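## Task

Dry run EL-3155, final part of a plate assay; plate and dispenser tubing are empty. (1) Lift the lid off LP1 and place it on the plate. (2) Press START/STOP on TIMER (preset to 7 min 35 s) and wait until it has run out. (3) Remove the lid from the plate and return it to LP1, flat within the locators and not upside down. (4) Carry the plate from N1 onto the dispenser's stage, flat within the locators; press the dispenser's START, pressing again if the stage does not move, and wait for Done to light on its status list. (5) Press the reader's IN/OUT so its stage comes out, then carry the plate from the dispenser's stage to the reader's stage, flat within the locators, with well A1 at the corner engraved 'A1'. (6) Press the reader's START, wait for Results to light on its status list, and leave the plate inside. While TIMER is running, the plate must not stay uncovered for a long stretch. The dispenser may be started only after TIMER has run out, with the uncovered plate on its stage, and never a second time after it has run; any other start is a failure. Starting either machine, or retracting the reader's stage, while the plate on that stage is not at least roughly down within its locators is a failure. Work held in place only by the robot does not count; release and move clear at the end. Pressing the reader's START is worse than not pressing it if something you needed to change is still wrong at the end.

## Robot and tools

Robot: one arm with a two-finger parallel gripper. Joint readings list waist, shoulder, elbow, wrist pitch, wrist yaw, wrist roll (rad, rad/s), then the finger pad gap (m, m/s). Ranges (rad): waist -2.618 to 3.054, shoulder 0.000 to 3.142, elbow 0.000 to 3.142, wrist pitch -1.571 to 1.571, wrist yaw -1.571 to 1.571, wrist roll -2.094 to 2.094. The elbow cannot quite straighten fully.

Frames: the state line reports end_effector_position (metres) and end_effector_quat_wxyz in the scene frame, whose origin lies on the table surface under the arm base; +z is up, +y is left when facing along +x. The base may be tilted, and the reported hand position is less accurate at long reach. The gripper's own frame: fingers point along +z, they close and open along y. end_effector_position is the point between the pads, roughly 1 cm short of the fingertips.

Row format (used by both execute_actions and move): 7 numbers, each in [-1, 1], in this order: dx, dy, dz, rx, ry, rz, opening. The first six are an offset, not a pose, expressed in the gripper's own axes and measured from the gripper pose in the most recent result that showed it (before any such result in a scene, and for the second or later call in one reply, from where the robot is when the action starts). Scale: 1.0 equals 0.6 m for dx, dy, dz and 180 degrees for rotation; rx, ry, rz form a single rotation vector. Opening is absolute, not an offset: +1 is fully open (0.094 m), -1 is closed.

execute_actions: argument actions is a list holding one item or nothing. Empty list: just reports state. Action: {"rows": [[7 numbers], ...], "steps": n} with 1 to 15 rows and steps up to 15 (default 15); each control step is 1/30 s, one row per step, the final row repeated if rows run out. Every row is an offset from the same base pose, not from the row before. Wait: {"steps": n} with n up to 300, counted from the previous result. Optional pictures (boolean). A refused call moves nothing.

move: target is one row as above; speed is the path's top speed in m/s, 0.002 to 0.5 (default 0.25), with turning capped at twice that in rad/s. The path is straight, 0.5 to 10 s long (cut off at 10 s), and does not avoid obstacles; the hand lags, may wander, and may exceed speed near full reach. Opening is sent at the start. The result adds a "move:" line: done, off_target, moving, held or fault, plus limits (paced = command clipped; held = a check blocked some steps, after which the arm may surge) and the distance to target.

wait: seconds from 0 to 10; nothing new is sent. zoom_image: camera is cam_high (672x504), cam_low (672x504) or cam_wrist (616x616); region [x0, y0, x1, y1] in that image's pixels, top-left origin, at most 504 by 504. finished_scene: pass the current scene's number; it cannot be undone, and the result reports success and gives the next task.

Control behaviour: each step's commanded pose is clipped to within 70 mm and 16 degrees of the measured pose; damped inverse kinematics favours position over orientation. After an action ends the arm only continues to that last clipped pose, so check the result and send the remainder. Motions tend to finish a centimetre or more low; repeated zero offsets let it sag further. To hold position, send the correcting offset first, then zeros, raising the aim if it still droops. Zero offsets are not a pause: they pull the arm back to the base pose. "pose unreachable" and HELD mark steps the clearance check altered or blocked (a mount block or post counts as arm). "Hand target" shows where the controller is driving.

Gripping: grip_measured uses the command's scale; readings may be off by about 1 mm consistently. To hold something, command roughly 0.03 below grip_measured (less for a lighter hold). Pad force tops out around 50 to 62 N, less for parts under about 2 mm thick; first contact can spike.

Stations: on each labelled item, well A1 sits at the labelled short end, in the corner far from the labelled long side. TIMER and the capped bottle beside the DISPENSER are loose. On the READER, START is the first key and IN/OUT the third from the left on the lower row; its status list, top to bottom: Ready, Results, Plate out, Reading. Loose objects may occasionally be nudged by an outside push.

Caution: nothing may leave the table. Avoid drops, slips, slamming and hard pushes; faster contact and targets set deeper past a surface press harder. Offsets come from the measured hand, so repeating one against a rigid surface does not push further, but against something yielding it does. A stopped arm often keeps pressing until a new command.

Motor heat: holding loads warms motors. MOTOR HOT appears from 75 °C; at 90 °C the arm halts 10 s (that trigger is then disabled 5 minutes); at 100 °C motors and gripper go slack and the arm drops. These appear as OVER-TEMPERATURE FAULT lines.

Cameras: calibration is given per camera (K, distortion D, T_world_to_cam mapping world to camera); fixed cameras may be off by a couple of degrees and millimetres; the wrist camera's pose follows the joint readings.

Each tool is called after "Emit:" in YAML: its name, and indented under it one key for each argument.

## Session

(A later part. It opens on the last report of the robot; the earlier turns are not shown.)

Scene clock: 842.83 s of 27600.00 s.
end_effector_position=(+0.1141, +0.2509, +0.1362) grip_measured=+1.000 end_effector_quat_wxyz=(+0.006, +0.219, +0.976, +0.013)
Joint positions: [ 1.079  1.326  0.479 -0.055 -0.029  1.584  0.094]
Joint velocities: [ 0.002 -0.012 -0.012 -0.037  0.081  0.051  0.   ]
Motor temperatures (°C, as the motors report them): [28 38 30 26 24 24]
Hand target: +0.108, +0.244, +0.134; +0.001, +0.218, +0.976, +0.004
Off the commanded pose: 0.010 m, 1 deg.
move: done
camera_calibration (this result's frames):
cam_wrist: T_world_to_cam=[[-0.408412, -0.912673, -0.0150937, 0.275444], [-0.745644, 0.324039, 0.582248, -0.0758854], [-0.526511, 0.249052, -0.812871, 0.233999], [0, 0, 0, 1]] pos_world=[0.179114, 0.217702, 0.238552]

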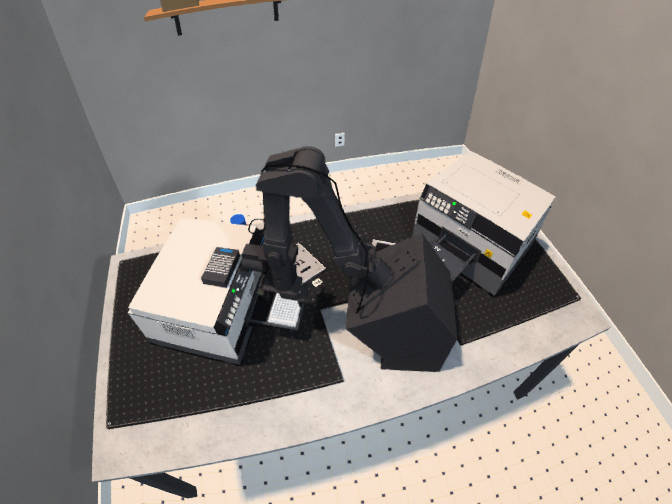

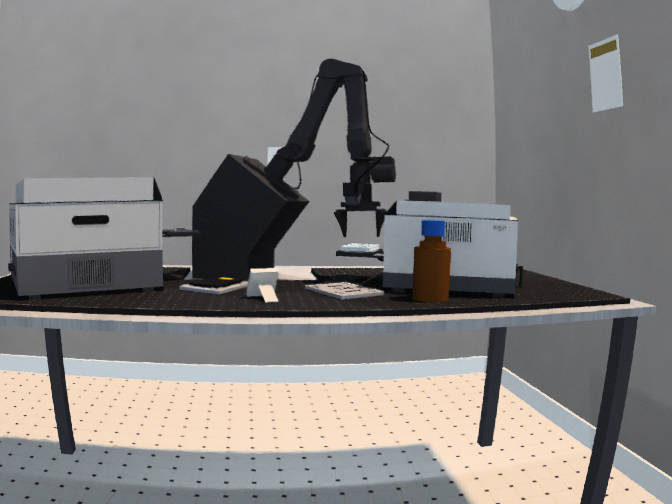

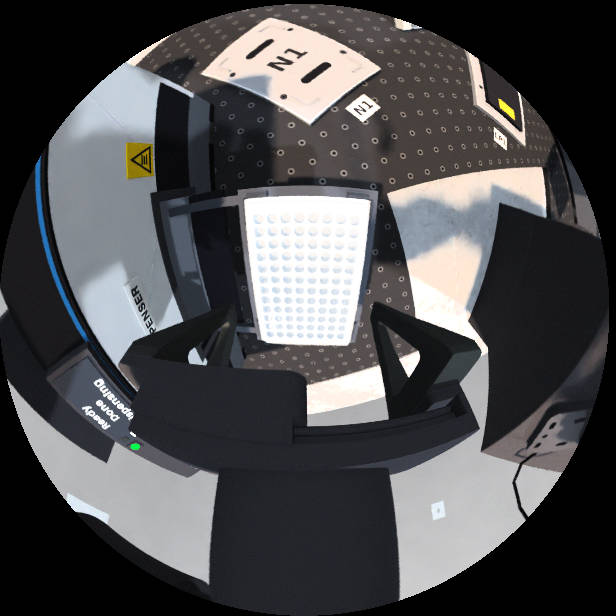

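Emit:
execute_actions:
  actions:
    - {"rows":[[0.006,-0.017,0.008,0.008,0,0,1],[0.008,-0.019,0.014,0.01,0,0,1],[0.01,-0.021,0.02,0.012,0,0,1],[0.01,-0.022,0.026,0.012,0,0,1]]}
  pictures: false

Emit:
wait:
  seconds: 0.4

Scene clock: 846.33 s of 27600.00 s.
end_effector_position=(+0.1043, +0.2469, +0.1222) grip_measured=+1.000 end_effector_quat_wxyz=(-0.004, +0.217, +0.976, -0.001)
Joint positions: [ 1.103  1.403  0.479 -0.008 -0.028  1.599  0.094]
Joint velocities: [-0.027  0.002  0.002  0.11  -0.037  0.051  0.   ]
Motor temperatures (°C, as the motors report them): [28 38 30 26 24 24]
Hand target: +0.104, +0.242, +0.121; +0.002, +0.218, +0.976, -0.006
Off the commanded pose: 0.005 m, 1 deg.
Steps of this call (steps 1 to 90: nothing new was sent; steps 91 to 105: all 15 steps of this action). Readings (end_effector_position):
91: (+0.1139, +0.2513, +0.1361)
92: (+0.1127, +0.2514, +0.1352)
94: (+0.1084, +0.2505, +0.1309)
98: (+0.1031, +0.2443, +0.1228)
105: the state above

Scene clock: 846.73 s of 27600.00 s.
end_effector_position=(+0.1047, +0.2478, +0.1222) grip_measured=+1.000 end_effector_quat_wxyz=(-0.004, +0.217, +0.976, +0.001)
Joint positions: [ 1.103  1.403  0.479 -0.004 -0.028  1.6    0.094]
Joint velocities: [-0.002 -0.022 -0.002 -0.007 -0.037  0.037  0.   ]
Motor temperatures (°C, as the motors report them): [28 38 30 26 24 24]
Hand target: +0.104, +0.242, +0.121; +0.002, +0.218, +0.976, -0.006
Off the commanded pose: 0.006 m, 1 deg.
Steps of this call (steps 1 to 12: nothing new was sent). Readings (end_effector_position):
1: (+0.1044, +0.2471, +0.1222)
2: (+0.1044, +0.2473, +0.1222)
4: (+0.1045, +0.2475, +0.1222)
8: (+0.1046, +0.2477, +0.1222)
12: the state above
camera_calibration (this result's frames):
cam_wrist: T_world_to_cam=[[-0.405889, -0.913856, 0.0110169, 0.265368], [-0.732556, 0.332525, 0.59396, -0.0785948], [-0.546457, 0.233011, -0.804419, 0.223401], [0, 0, 0, 1]] pos_world=[0.172214, 0.216588, 0.223467]

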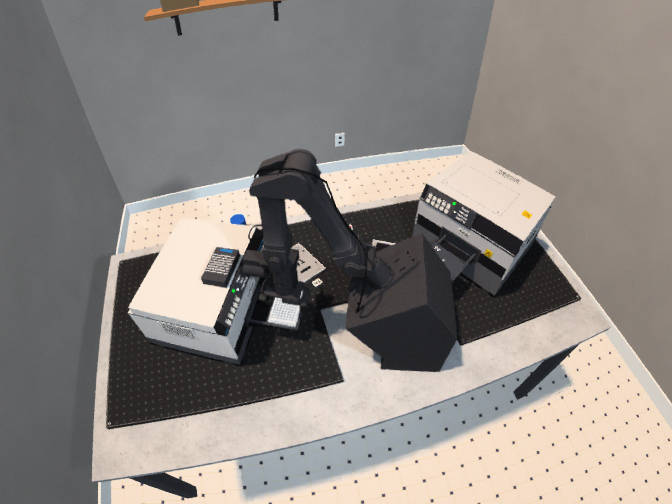

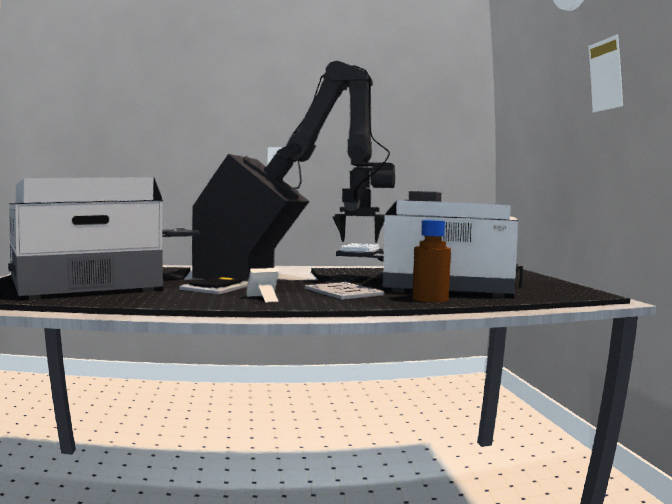

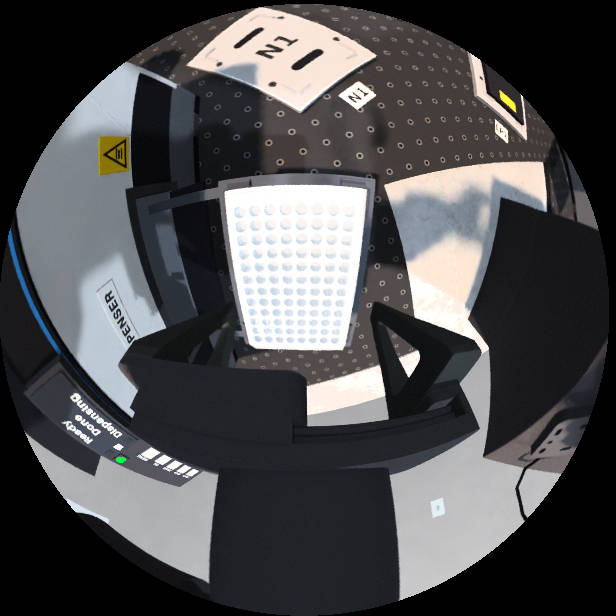

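Emit:
move:
  target: [-0.01,0.002,0.01,0,0,0,1]
  speed: 0.02

Scene clock: 849.03 s of 27600.00 s.
end_effector_position=(+0.1066, +0.2452, +0.1175) grip_measured=+1.000 end_effector_quat_wxyz=(-0.007, +0.218, +0.976, -0.001)
Joint positions: [ 1.086  1.429  0.479  0.017 -0.043  1.587  0.094]
Joint velocities: [-0.002 -0.007  0.002 -0.037  0.051 -0.081  0.   ]
Motor temperatures (°C, as the motors report them): [28 37 29 26 24 24]
Hand target: +0.110, +0.246, +0.116; -0.004, +0.218, +0.976, +0.002
Off the commanded pose: 0.004 m, 0 deg.
move: done
camera_calibration (this result's frames):
cam_wrist: T_world_to_cam=[[-0.406721, -0.913414, 0.0158981, 0.263285], [-0.728409, 0.334748, 0.597799, -0.0749378], [-0.55136, 0.231557, -0.801489, 0.221854], [0, 0, 0, 1]] pos_world=[0.174819, 0.214201, 0.218425]

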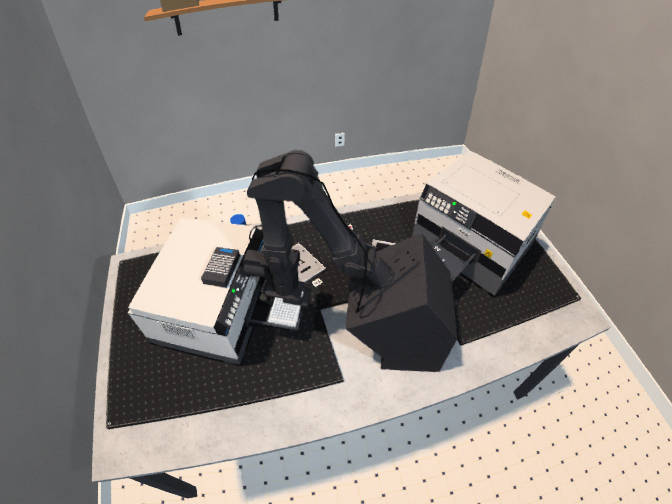

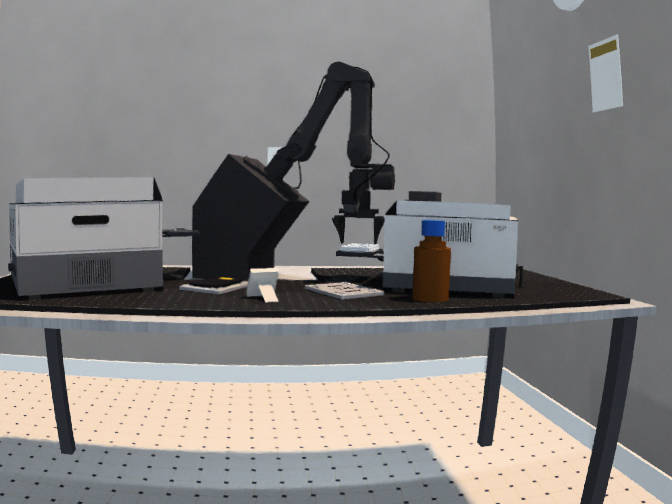

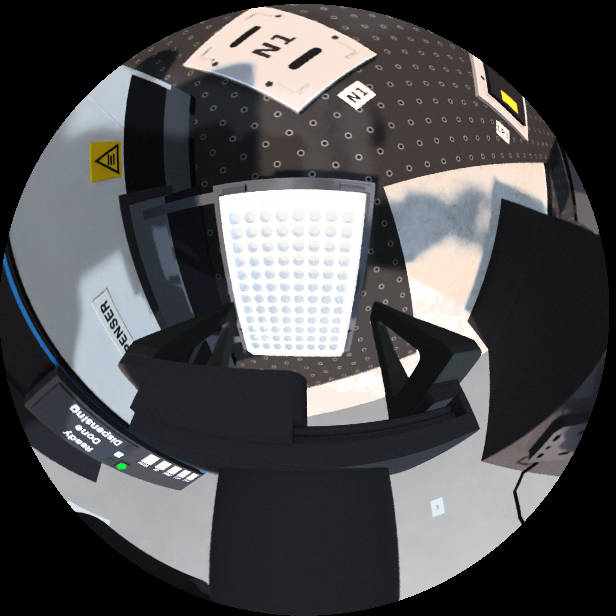

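Elbow stuck; push further +gy.

Emit:
move:
  target: [-0.004,0.026,-0.004,-0.002,-0.005,0,1]
  speed: 0.02

Scene clock: 851.27 s of 27600.00 s.
end_effector_position=(+0.1102, +0.2539, +0.1194) grip_measured=+1.000 end_effector_quat_wxyz=(-0.007, +0.217, +0.976, +0.002)
Joint positions: [ 1.086  1.429  0.512 -0.011 -0.044  1.586  0.094]
Joint velocities: [ 0.007 -0.017 -0.017 -0.007 -0.051  0.051  0.   ]
Motor temperatures (°C, as the motors report them): [28 37 29 26 24 24]
Hand target: +0.116, +0.258, +0.120; +0.002, +0.218, +0.976, +0.001
Off the commanded pose: 0.007 m, 1 deg.
move: done
camera_calibration (this result's frames):
cam_wrist: T_world_to_cam=[[-0.405205, -0.914161, 0.0109162, 0.273242], [-0.729561, 0.33053, 0.598741, -0.0752946], [-0.550953, 0.234649, -0.800869, 0.222497], [0, 0, 0, 1]] pos_world=[0.178373, 0.222466, 0.22029]

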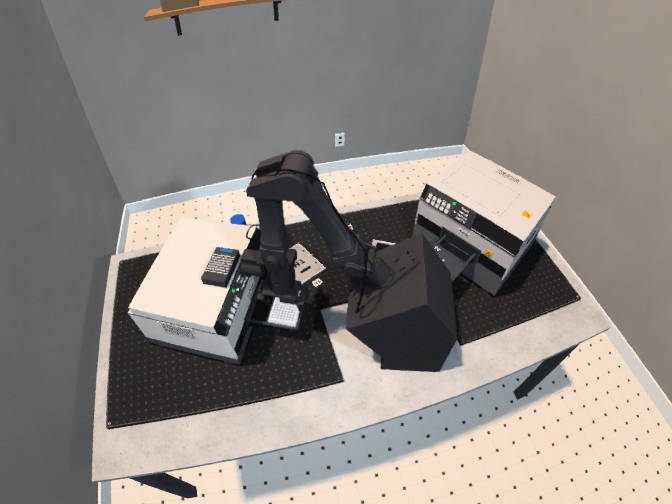

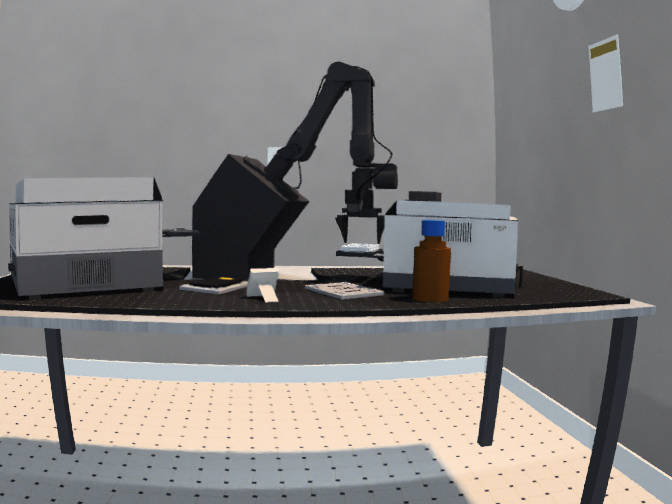

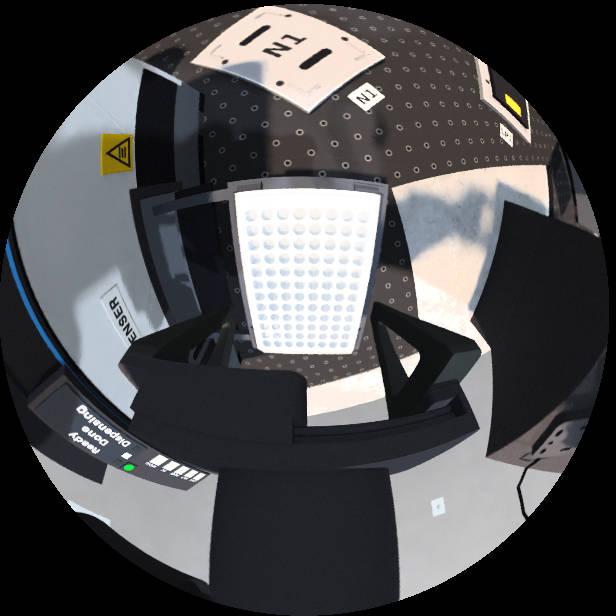

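Descent drifts −gy, which suits.

Emit:
move:
  target: [-0.004,-0.004,0.026,0,-0.006,0,1]
  speed: 0.02

Scene clock: 854.43 s of 27600.00 s.
end_effector_position=(+0.1104, +0.2525, +0.1057) grip_measured=+1.000 end_effector_quat_wxyz=(-0.006, +0.217, +0.976, +0.002)
Joint positions: [ 1.086  1.502  0.512  0.063 -0.043  1.586  0.094]
Joint velocities: [ 0.007 -0.027 -0.002  0.007 -0.022  0.007  0.   ]
Motor temperatures (°C, as the motors report them): [28 37 29 26 24 24]
Hand target: +0.111, +0.251, +0.104; +0.002, +0.217, +0.976, -0.000
Off the commanded pose: 0.003 m, 1 deg.
move: done
camera_calibration (this result's frames):
cam_wrist: T_world_to_cam=[[-0.405204, -0.91417, 0.0101614, 0.272241], [-0.730588, 0.330473, 0.597519, -0.0662436], [-0.549592, 0.234693, -0.80179, 0.211809], [0, 0, 0, 1]] pos_world=[0.178325, 0.221057, 0.206642]

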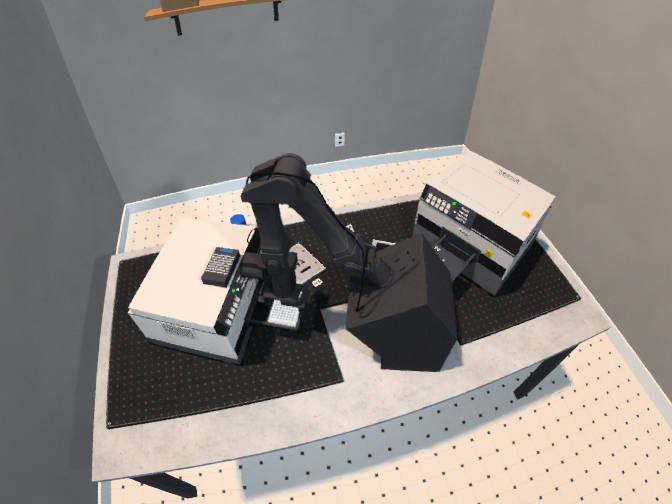

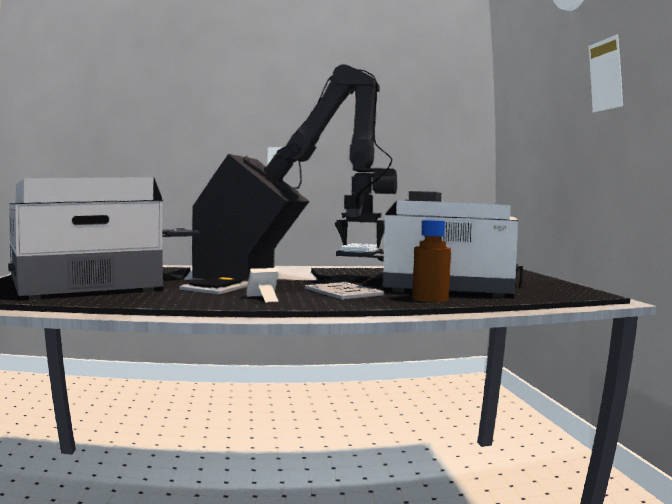

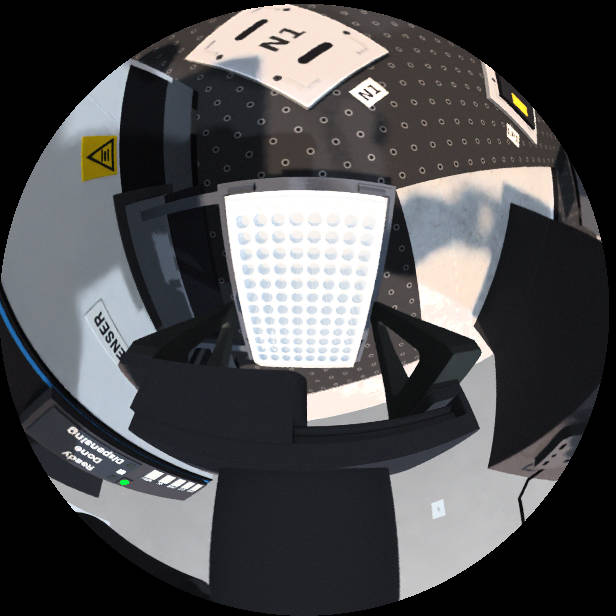

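Emit:
move:
  target: [0,-0.004,0.002,0.004,0,0,0.7]
  speed: 0.02

Emit:
move:
  target: [0,0,-0.2,0,0,0,0.7]
  speed: 0.06

Scene clock: 857.43 s of 27600.00 s.
end_effector_position=(+0.1100, +0.2517, +0.1057) grip_measured=+0.724 end_effector_quat_wxyz=(-0.006, +0.217, +0.976, +0.000)
Joint positions: [ 1.086  1.502  0.512  0.059 -0.043  1.586  0.081]
Joint velocities: [-0.007 -0.007 -0.007 -0.081 -0.051 -0.066 -0.001]
Motor temperatures (°C, as the motors report them): [28 37 29 26 24 24]
Hand target: +0.109, +0.250, +0.105; -0.007, +0.217, +0.976, -0.004
Off the commanded pose: 0.002 m, 1 deg.
move: done
camera_calibration (this result's frames):
cam_wrist: T_world_to_cam=[[-0.405282, -0.914091, 0.0135928, 0.271014], [-0.729713, 0.332419, 0.597509, -0.0668272], [-0.550696, 0.232241, -0.801747, 0.212534], [0, 0, 0, 1]] pos_world=[0.178114, 0.220587, 0.206644]

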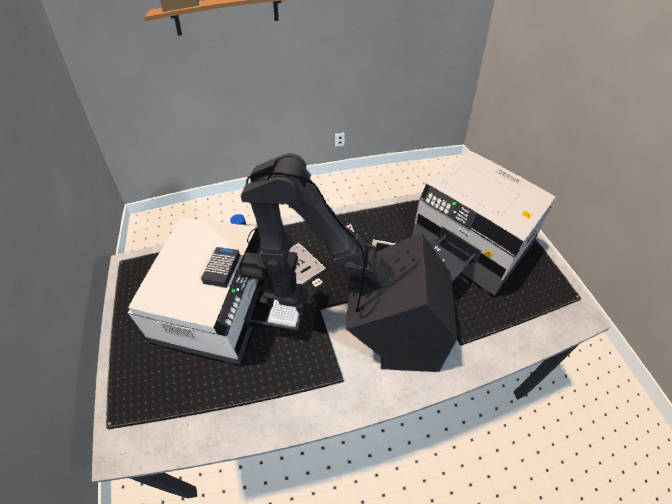

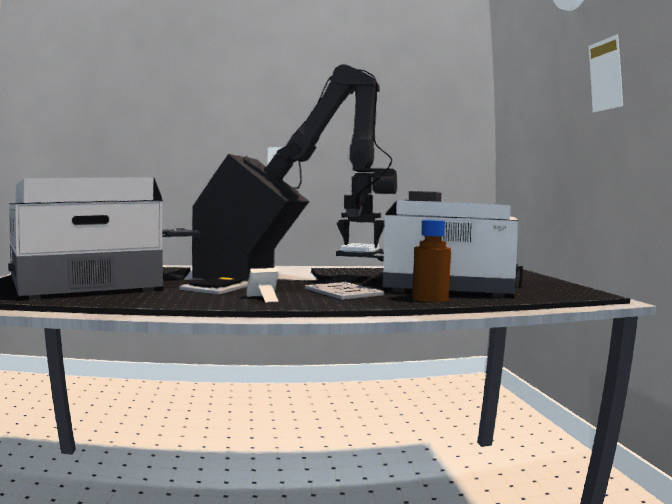

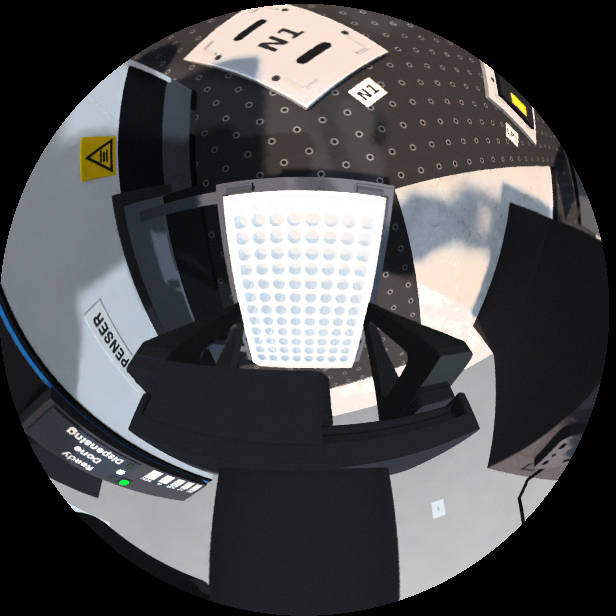

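Scene clock: 859.97 s of 27600.00 s.
end_effector_position=(+0.1031, +0.2409, +0.2145) grip_measured=+0.724 end_effector_quat_wxyz=(-0.013, +0.217, +0.976, -0.017)
Joint positions: [ 1.069  0.965  0.563 -0.566 -0.059  1.571  0.081]
Joint velocities: [-0.002 -0.002  0.007 -0.066 -0.022 -0.037  0.   ]
Motor temperatures (°C, as the motors report them): [28 38 29 26 24 24]
Hand target: +0.111, +0.251, +0.224; -0.006, +0.217, +0.976, +0.001
Off the commanded pose: 0.017 m, 2 deg.
move: off_target
camera_calibration (this result's frames):
cam_wrist: T_world_to_cam=[[-0.405137, -0.912901, 0.0497591, 0.248853], [-0.716838, 0.350965, 0.602467, -0.140167], [-0.567456, 0.208413, -0.796591, 0.304887], [0, 0, 0, 1]] pos_world=[0.173352, 0.212829, 0.314934]

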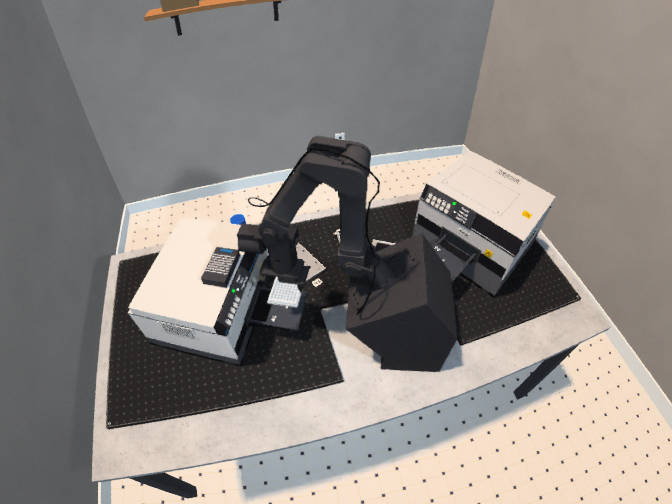

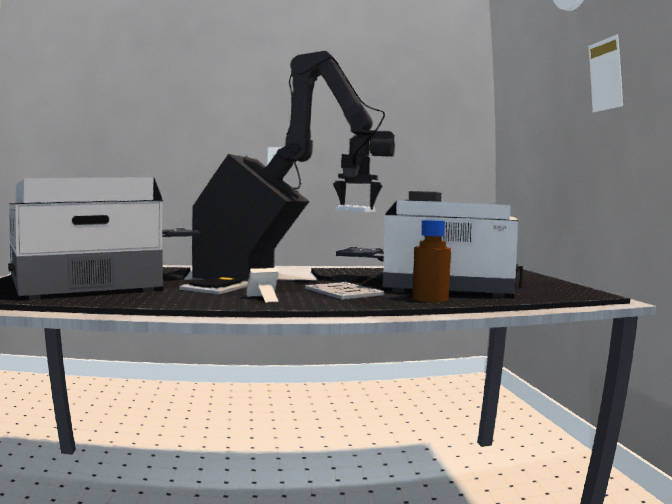

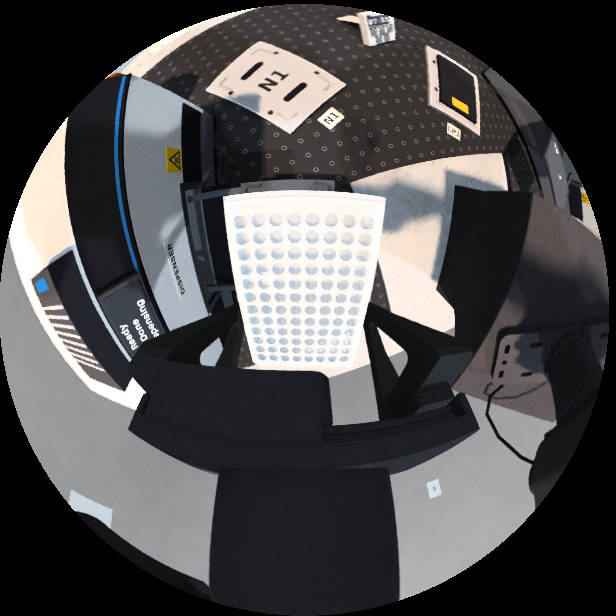

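Emit:
move:
  target: [-0.37,0,-0.08,-0.02,-0.01,0.15,0.69]
  speed: 0.15

Scene clock: 863.73 s of 27600.00 s.
end_effector_position=(+0.2936, +0.1478, +0.2517) grip_measured=+0.724 end_effector_quat_wxyz=(-0.004, +0.447, +0.895, +0.010)
Joint positions: [ 0.047  1.415  0.928 -0.743 -0.58   1.126  0.081]
Joint velocities: [ 0.012  0.002 -0.012 -0.022 -0.022 -0.081 -0.   ]
Motor temperatures (°C, as the motors report them): [28 37 30 26 24 24]
Hand target: +0.304, +0.149, +0.259; +0.007, +0.444, +0.896, +0.016
Off the commanded pose: 0.014 m, 2 deg.
move: off_target
camera_calibration (this result's frames):
cam_wrist: T_world_to_cam=[[-0.787032, -0.616905, -0.00288352, 0.320787], [-0.49503, 0.628745, 0.599688, -0.0988303], [-0.368137, 0.473401, -0.800229, 0.365213], [0, 0, 0, 1]] pos_world=[0.337994, 0.0871418, 0.352446]

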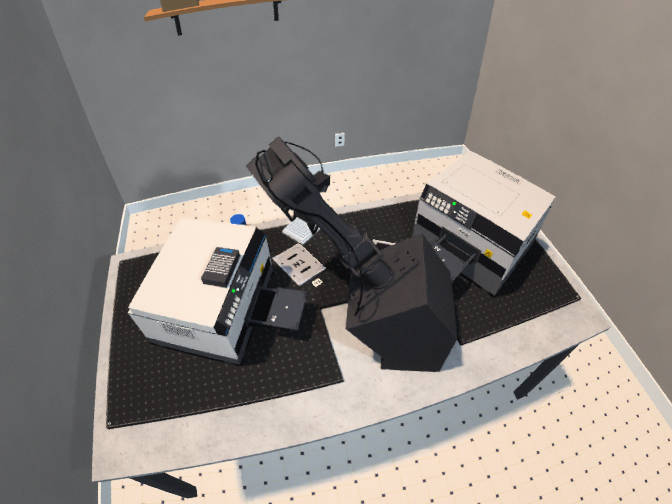

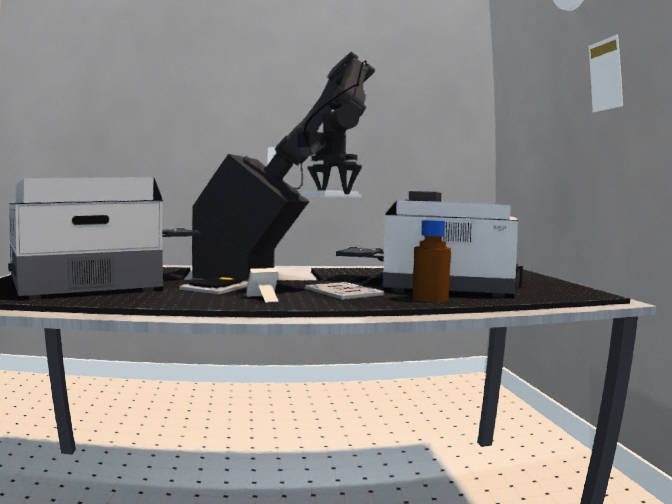

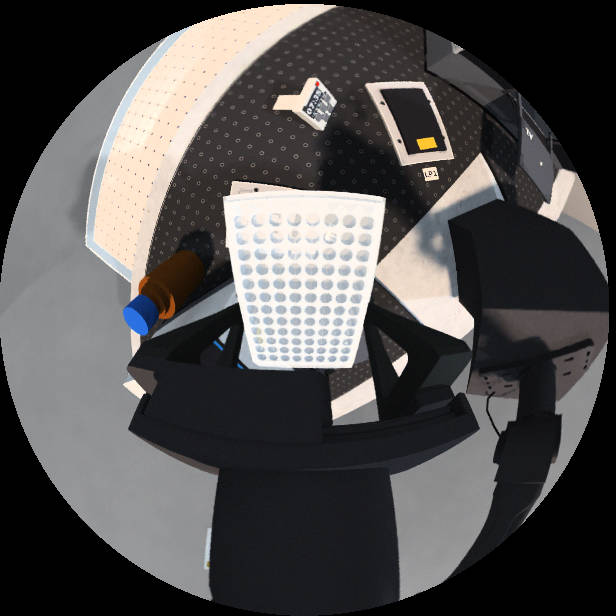

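Emit:
move:
  target: [-0.41,-0.287,-0.04,0,0,0.533,0.69]
  speed: 0.2

Scene clock: 870.37 s of 27600.00 s.
end_effector_position=(+0.3021, -0.1385, +0.2603) grip_measured=+0.724 end_effector_quat_wxyz=(-0.029, +0.961, +0.275, +0.012)
Joint positions: [-0.743  2.218  1.265 -0.888 -0.658  1.795  0.081]
Joint velocities: [-0.007 -0.007  0.007  0.037 -0.037  0.022 -0.   ]
Motor temperatures (°C, as the motors report them): [29 37 30 26 24 24]
Hand target: +0.305, -0.148, +0.270; -0.016, +0.964, +0.267, +0.012
Off the commanded pose: 0.017 m, 3 deg.
move: off_target
camera_calibration (this result's frames):
cam_wrist: T_world_to_cam=[[-0.546228, 0.835519, 0.0595252, 0.262986], [0.676885, 0.398424, 0.618938, -0.310741], [0.493418, 0.378373, -0.783181, 0.232924], [0, 0, 0, 1]] pos_world=[0.239057, -0.184055, 0.359097]

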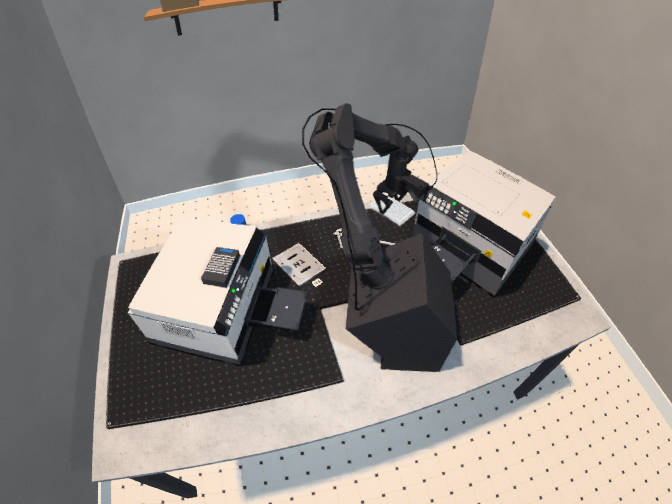

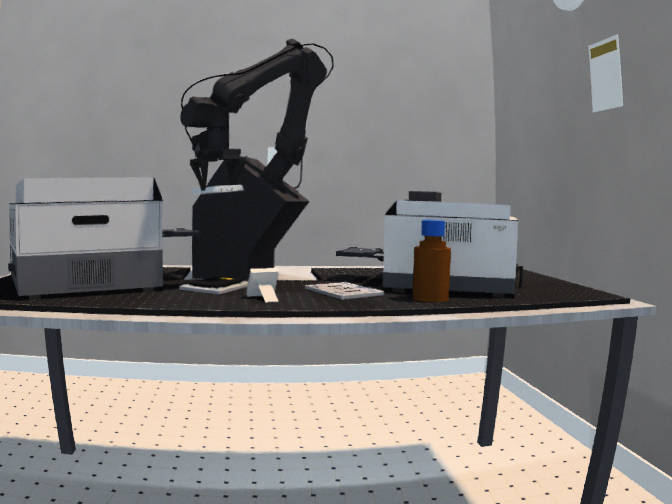

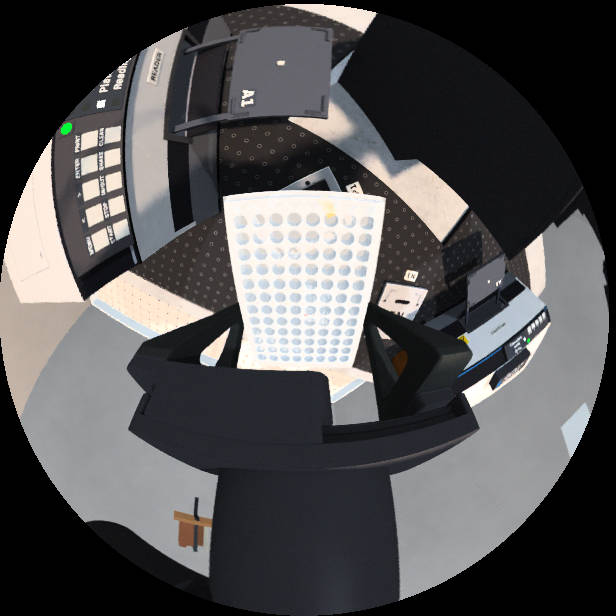

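Emit:
move:
  target: [-0.39,0.035,0.07,-0.024,-0.015,0.008,0.69]
  speed: 0.1

Scene clock: 875.97 s of 27600.00 s.
end_effector_position=(+0.1164, -0.2560, +0.2001) grip_measured=+0.724 end_effector_quat_wxyz=(-0.011, +0.967, +0.256, +0.011)
Joint positions: [-1.237  2.634  1.124 -0.578 -0.452  1.32   0.081]
Joint velocities: [-0.002 -0.012  0.007 -0.022 -0.007 -0.037 -0.   ]
Motor temperatures (°C, as the motors report them): [29 38 31 26 24 24]
Hand target: +0.119, -0.274, +0.209; +0.013, +0.964, +0.264, +0.005
Off the commanded pose: 0.023 m, 3 deg.
move: off_target
camera_calibration (this result's frames):
cam_wrist: T_world_to_cam=[[-0.511785, 0.858703, 0.0265548, 0.271879], [0.689061, 0.391826, 0.609645, -0.102215], [0.513099, 0.330305, -0.792229, 0.309007], [0, 0, 0, 1]] pos_world=[0.0510251, -0.29548, 0.2999]

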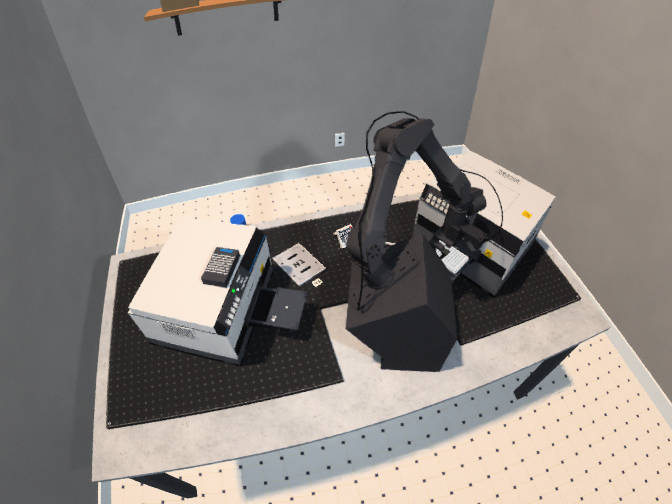

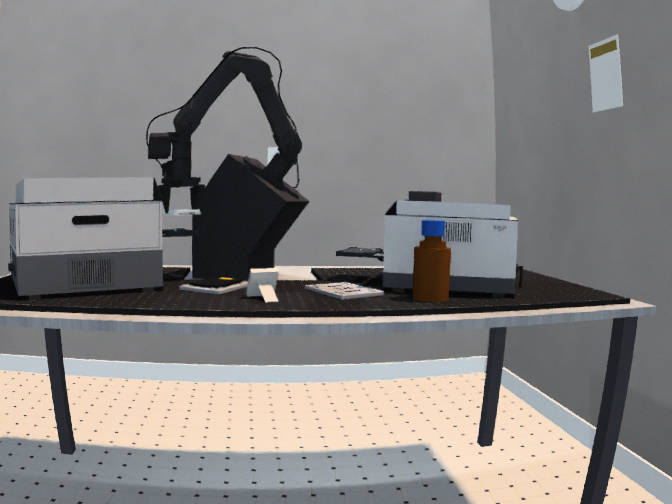

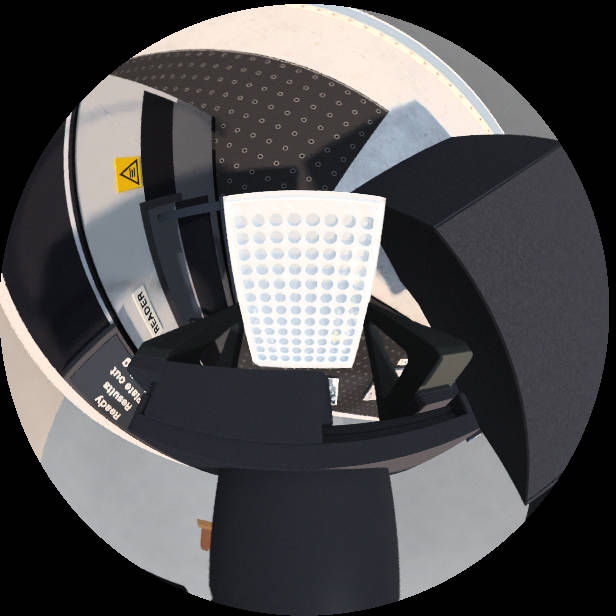

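Emit:
move:
  target: [0.01,0.04,0.015,-0.02,-0.01,-0.005,0.69]
  speed: 0.03

Scene clock: 880.27 s of 27600.00 s.
end_effector_position=(+0.1308, -0.2671, +0.1894) grip_measured=+0.724 end_effector_quat_wxyz=(+0.014, +0.964, +0.264, +0.002)
Joint positions: [-1.178  2.646  1.124 -0.486 -0.459  1.385  0.081]
Joint velocities: [-0.012 -0.017  0.007  0.007 -0.007 -0.007  0.001]
Motor temperatures (°C, as the motors report them): [29 38 31 26 24 24]
Hand target: +0.133, -0.274, +0.191; +0.023, +0.965, +0.263, +0.004
Off the commanded pose: 0.007 m, 1 deg.
move: done
camera_calibration (this result's frames):
cam_wrist: T_world_to_cam=[[-0.526176, 0.850204, -0.0170947, 0.296961], [0.684578, 0.435427, 0.584598, -0.0842288], [0.504471, 0.295899, -0.811143, 0.292337], [0, 0, 0, 1]] pos_world=[0.0664393, -0.302304, 0.291444]

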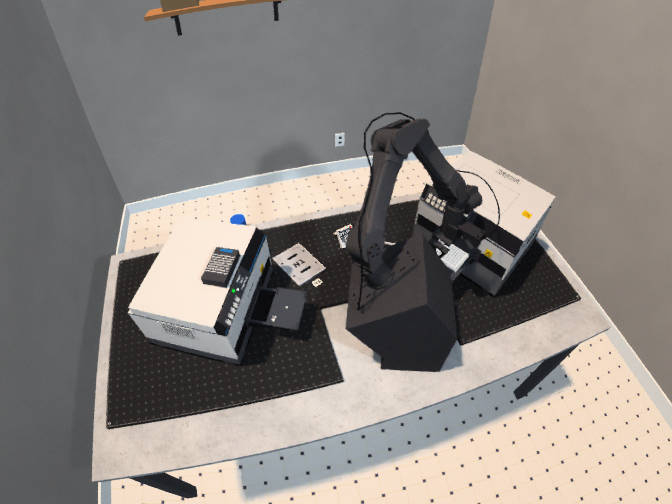

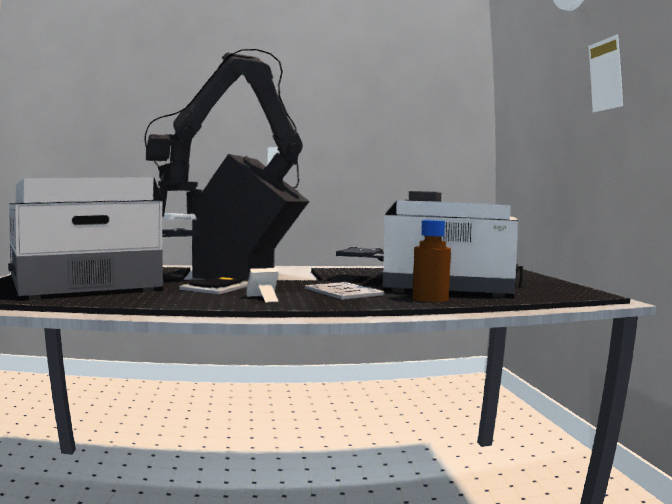

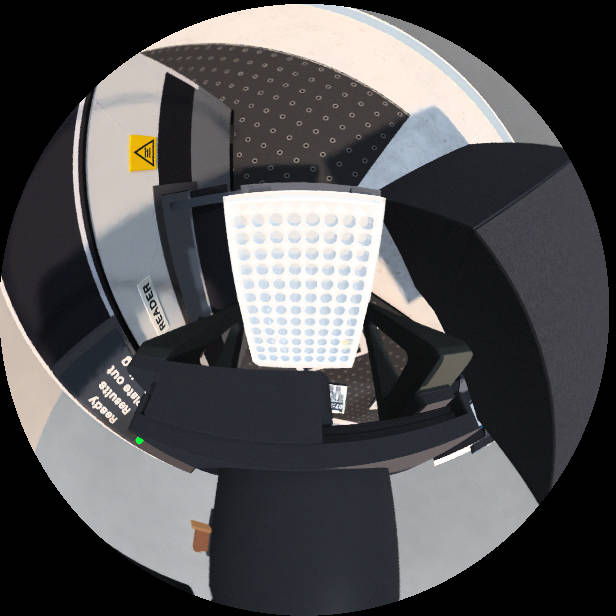

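Emit:
move:
  target: [0.002,0.004,0.022,0.004,0.003,0,0.69]
  speed: 0.02

Emit:
zoom_image:
  camera: "cam_wrist"
  region: [180,150,430,380]

Scene clock: 883.67 s of 27600.00 s.
end_effector_position=(+0.1282, -0.2590, +0.1733) grip_measured=+0.724 end_effector_quat_wxyz=(-0.006, +0.965, +0.262, +0.003)
Joint positions: [-1.155  2.691  1.124 -0.476 -0.474  1.391  0.081]
Joint velocities: [-0.012  0.007 -0.007 -0.007  0.007  0.007 -0.   ]
Motor temperatures (°C, as the motors report them): [29 39 31 25 24 24]
Hand target: +0.133, -0.269, +0.177; +0.007, +0.965, +0.264, +0.005
Off the commanded pose: 0.011 m, 2 deg.
move: off_target
camera_calibration (this result's frames):
cam_wrist: T_world_to_cam=[[-0.523185, 0.851951, 0.0213714, 0.281815], [0.691494, 0.409723, 0.594949, -0.0859701], [0.498111, 0.326046, -0.80348, 0.285541], [0, 0, 0, 1]] pos_world=[0.064658, -0.297968, 0.274551]

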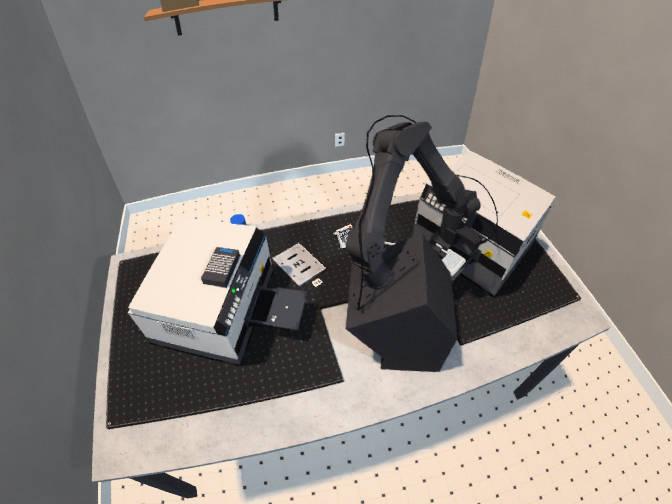

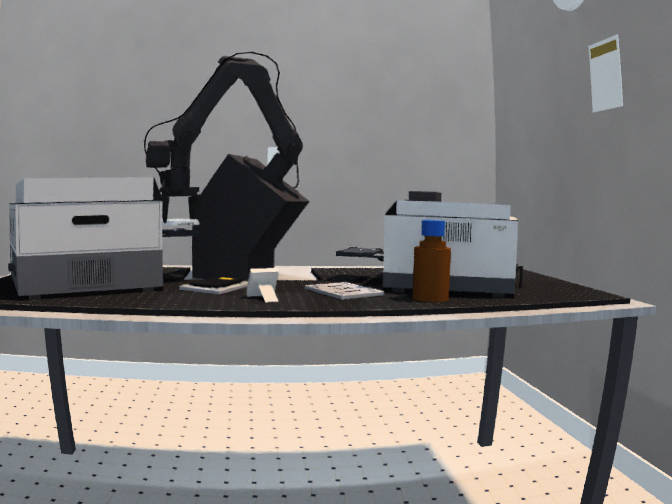

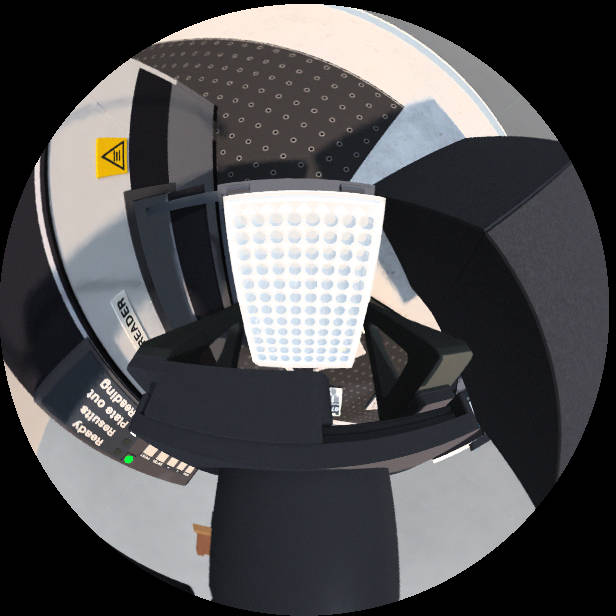

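Region (180, 150, 430, 380) of cam_wrist's 616x616 image, scaled by 2.016, with more detail than that image has; it fills the top 464 rows of this view, and the rest is white.

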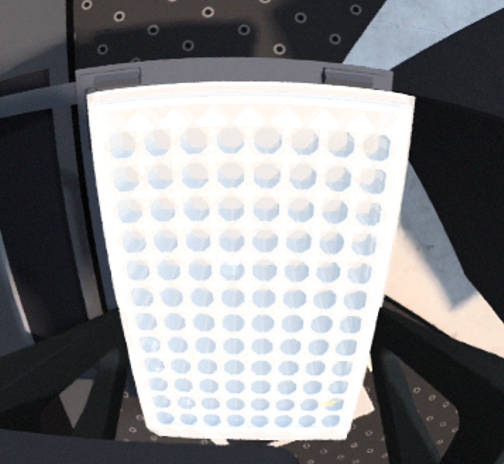

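Emit:
execute_actions:
  actions:
    - {"rows":[[-0.002,0.02,-0.006,-0.008,0,0,0.69],[-0.002,0.023,-0.006,-0.008,0,0,0.69],[-0.002,0.026,-0.006,-0.008,0,0,0.69],[-0.002,0.029,-0.006,-0.008,0,0,0.69],[-0.002,0.032,-0.006,-0.008,0,0,0.69]]}

Scene clock: 887.07 s of 27600.00 s.
end_effector_position=(+0.1323, -0.2683, +0.1733) grip_measured=+0.724 end_effector_quat_wxyz=(-0.000, +0.965, +0.263, +0.005)
Joint positions: [-1.155  2.709  1.16  -0.481 -0.478  1.396  0.081]
Joint velocities: [-0.002 -0.002  0.007  0.007  0.022 -0.081  0.   ]
Motor temperatures (°C, as the motors report them): [29 39 31 25 24 24]
Hand target: +0.137, -0.276, +0.177; +0.007, +0.965, +0.262, +0.006
Off the commanded pose: 0.010 m, 1 deg.
Steps of this call (steps 1 to 87: nothing new was sent; steps 88 to 102: all 15 steps of this action). Readings (end_effector_position):
88: (+0.1284, -0.2592, +0.1733)
89: (+0.1285, -0.2592, +0.1733)
91: (+0.1290, -0.2604, +0.1731)
95: (+0.1314, -0.2670, +0.1727)
102: the state above
camera_calibration (this result's frames):
cam_wrist: T_world_to_cam=[[-0.524206, 0.851536, 0.00971571, 0.293874], [0.686819, 0.416006, 0.596002, -0.0828405], [0.503476, 0.319101, -0.802924, 0.28382], [0, 0, 0, 1]] pos_world=[0.0680507, -0.306349, 0.274403]

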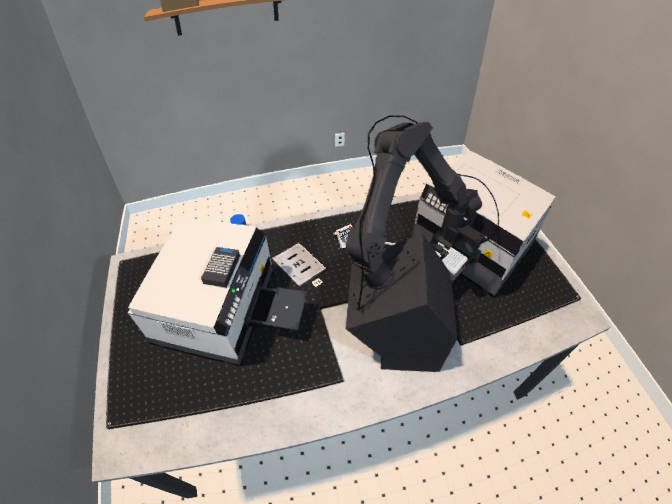

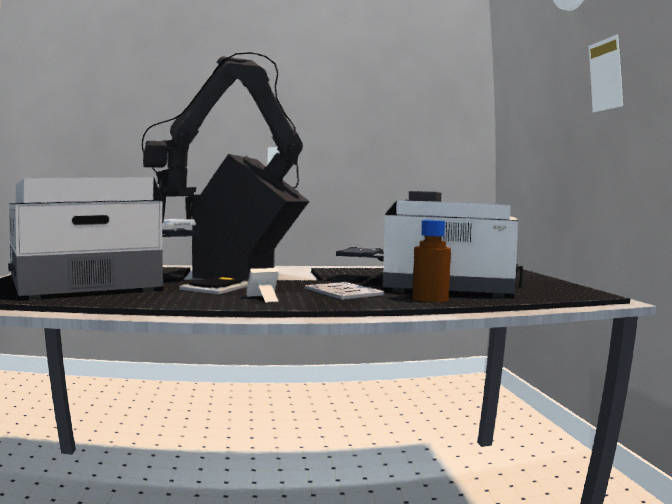

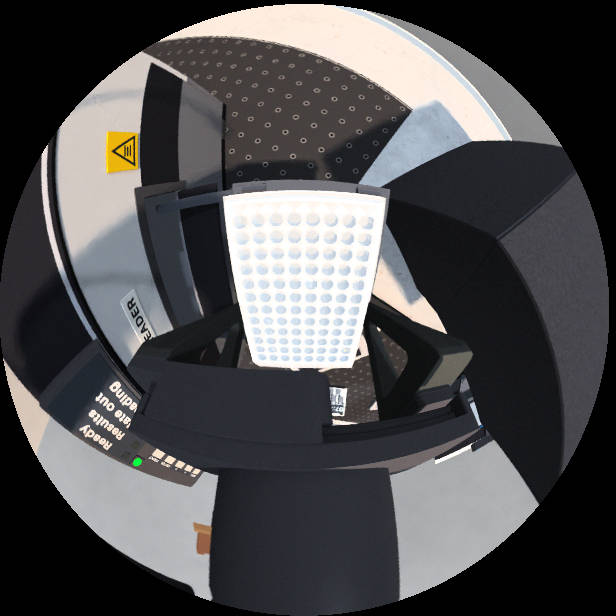

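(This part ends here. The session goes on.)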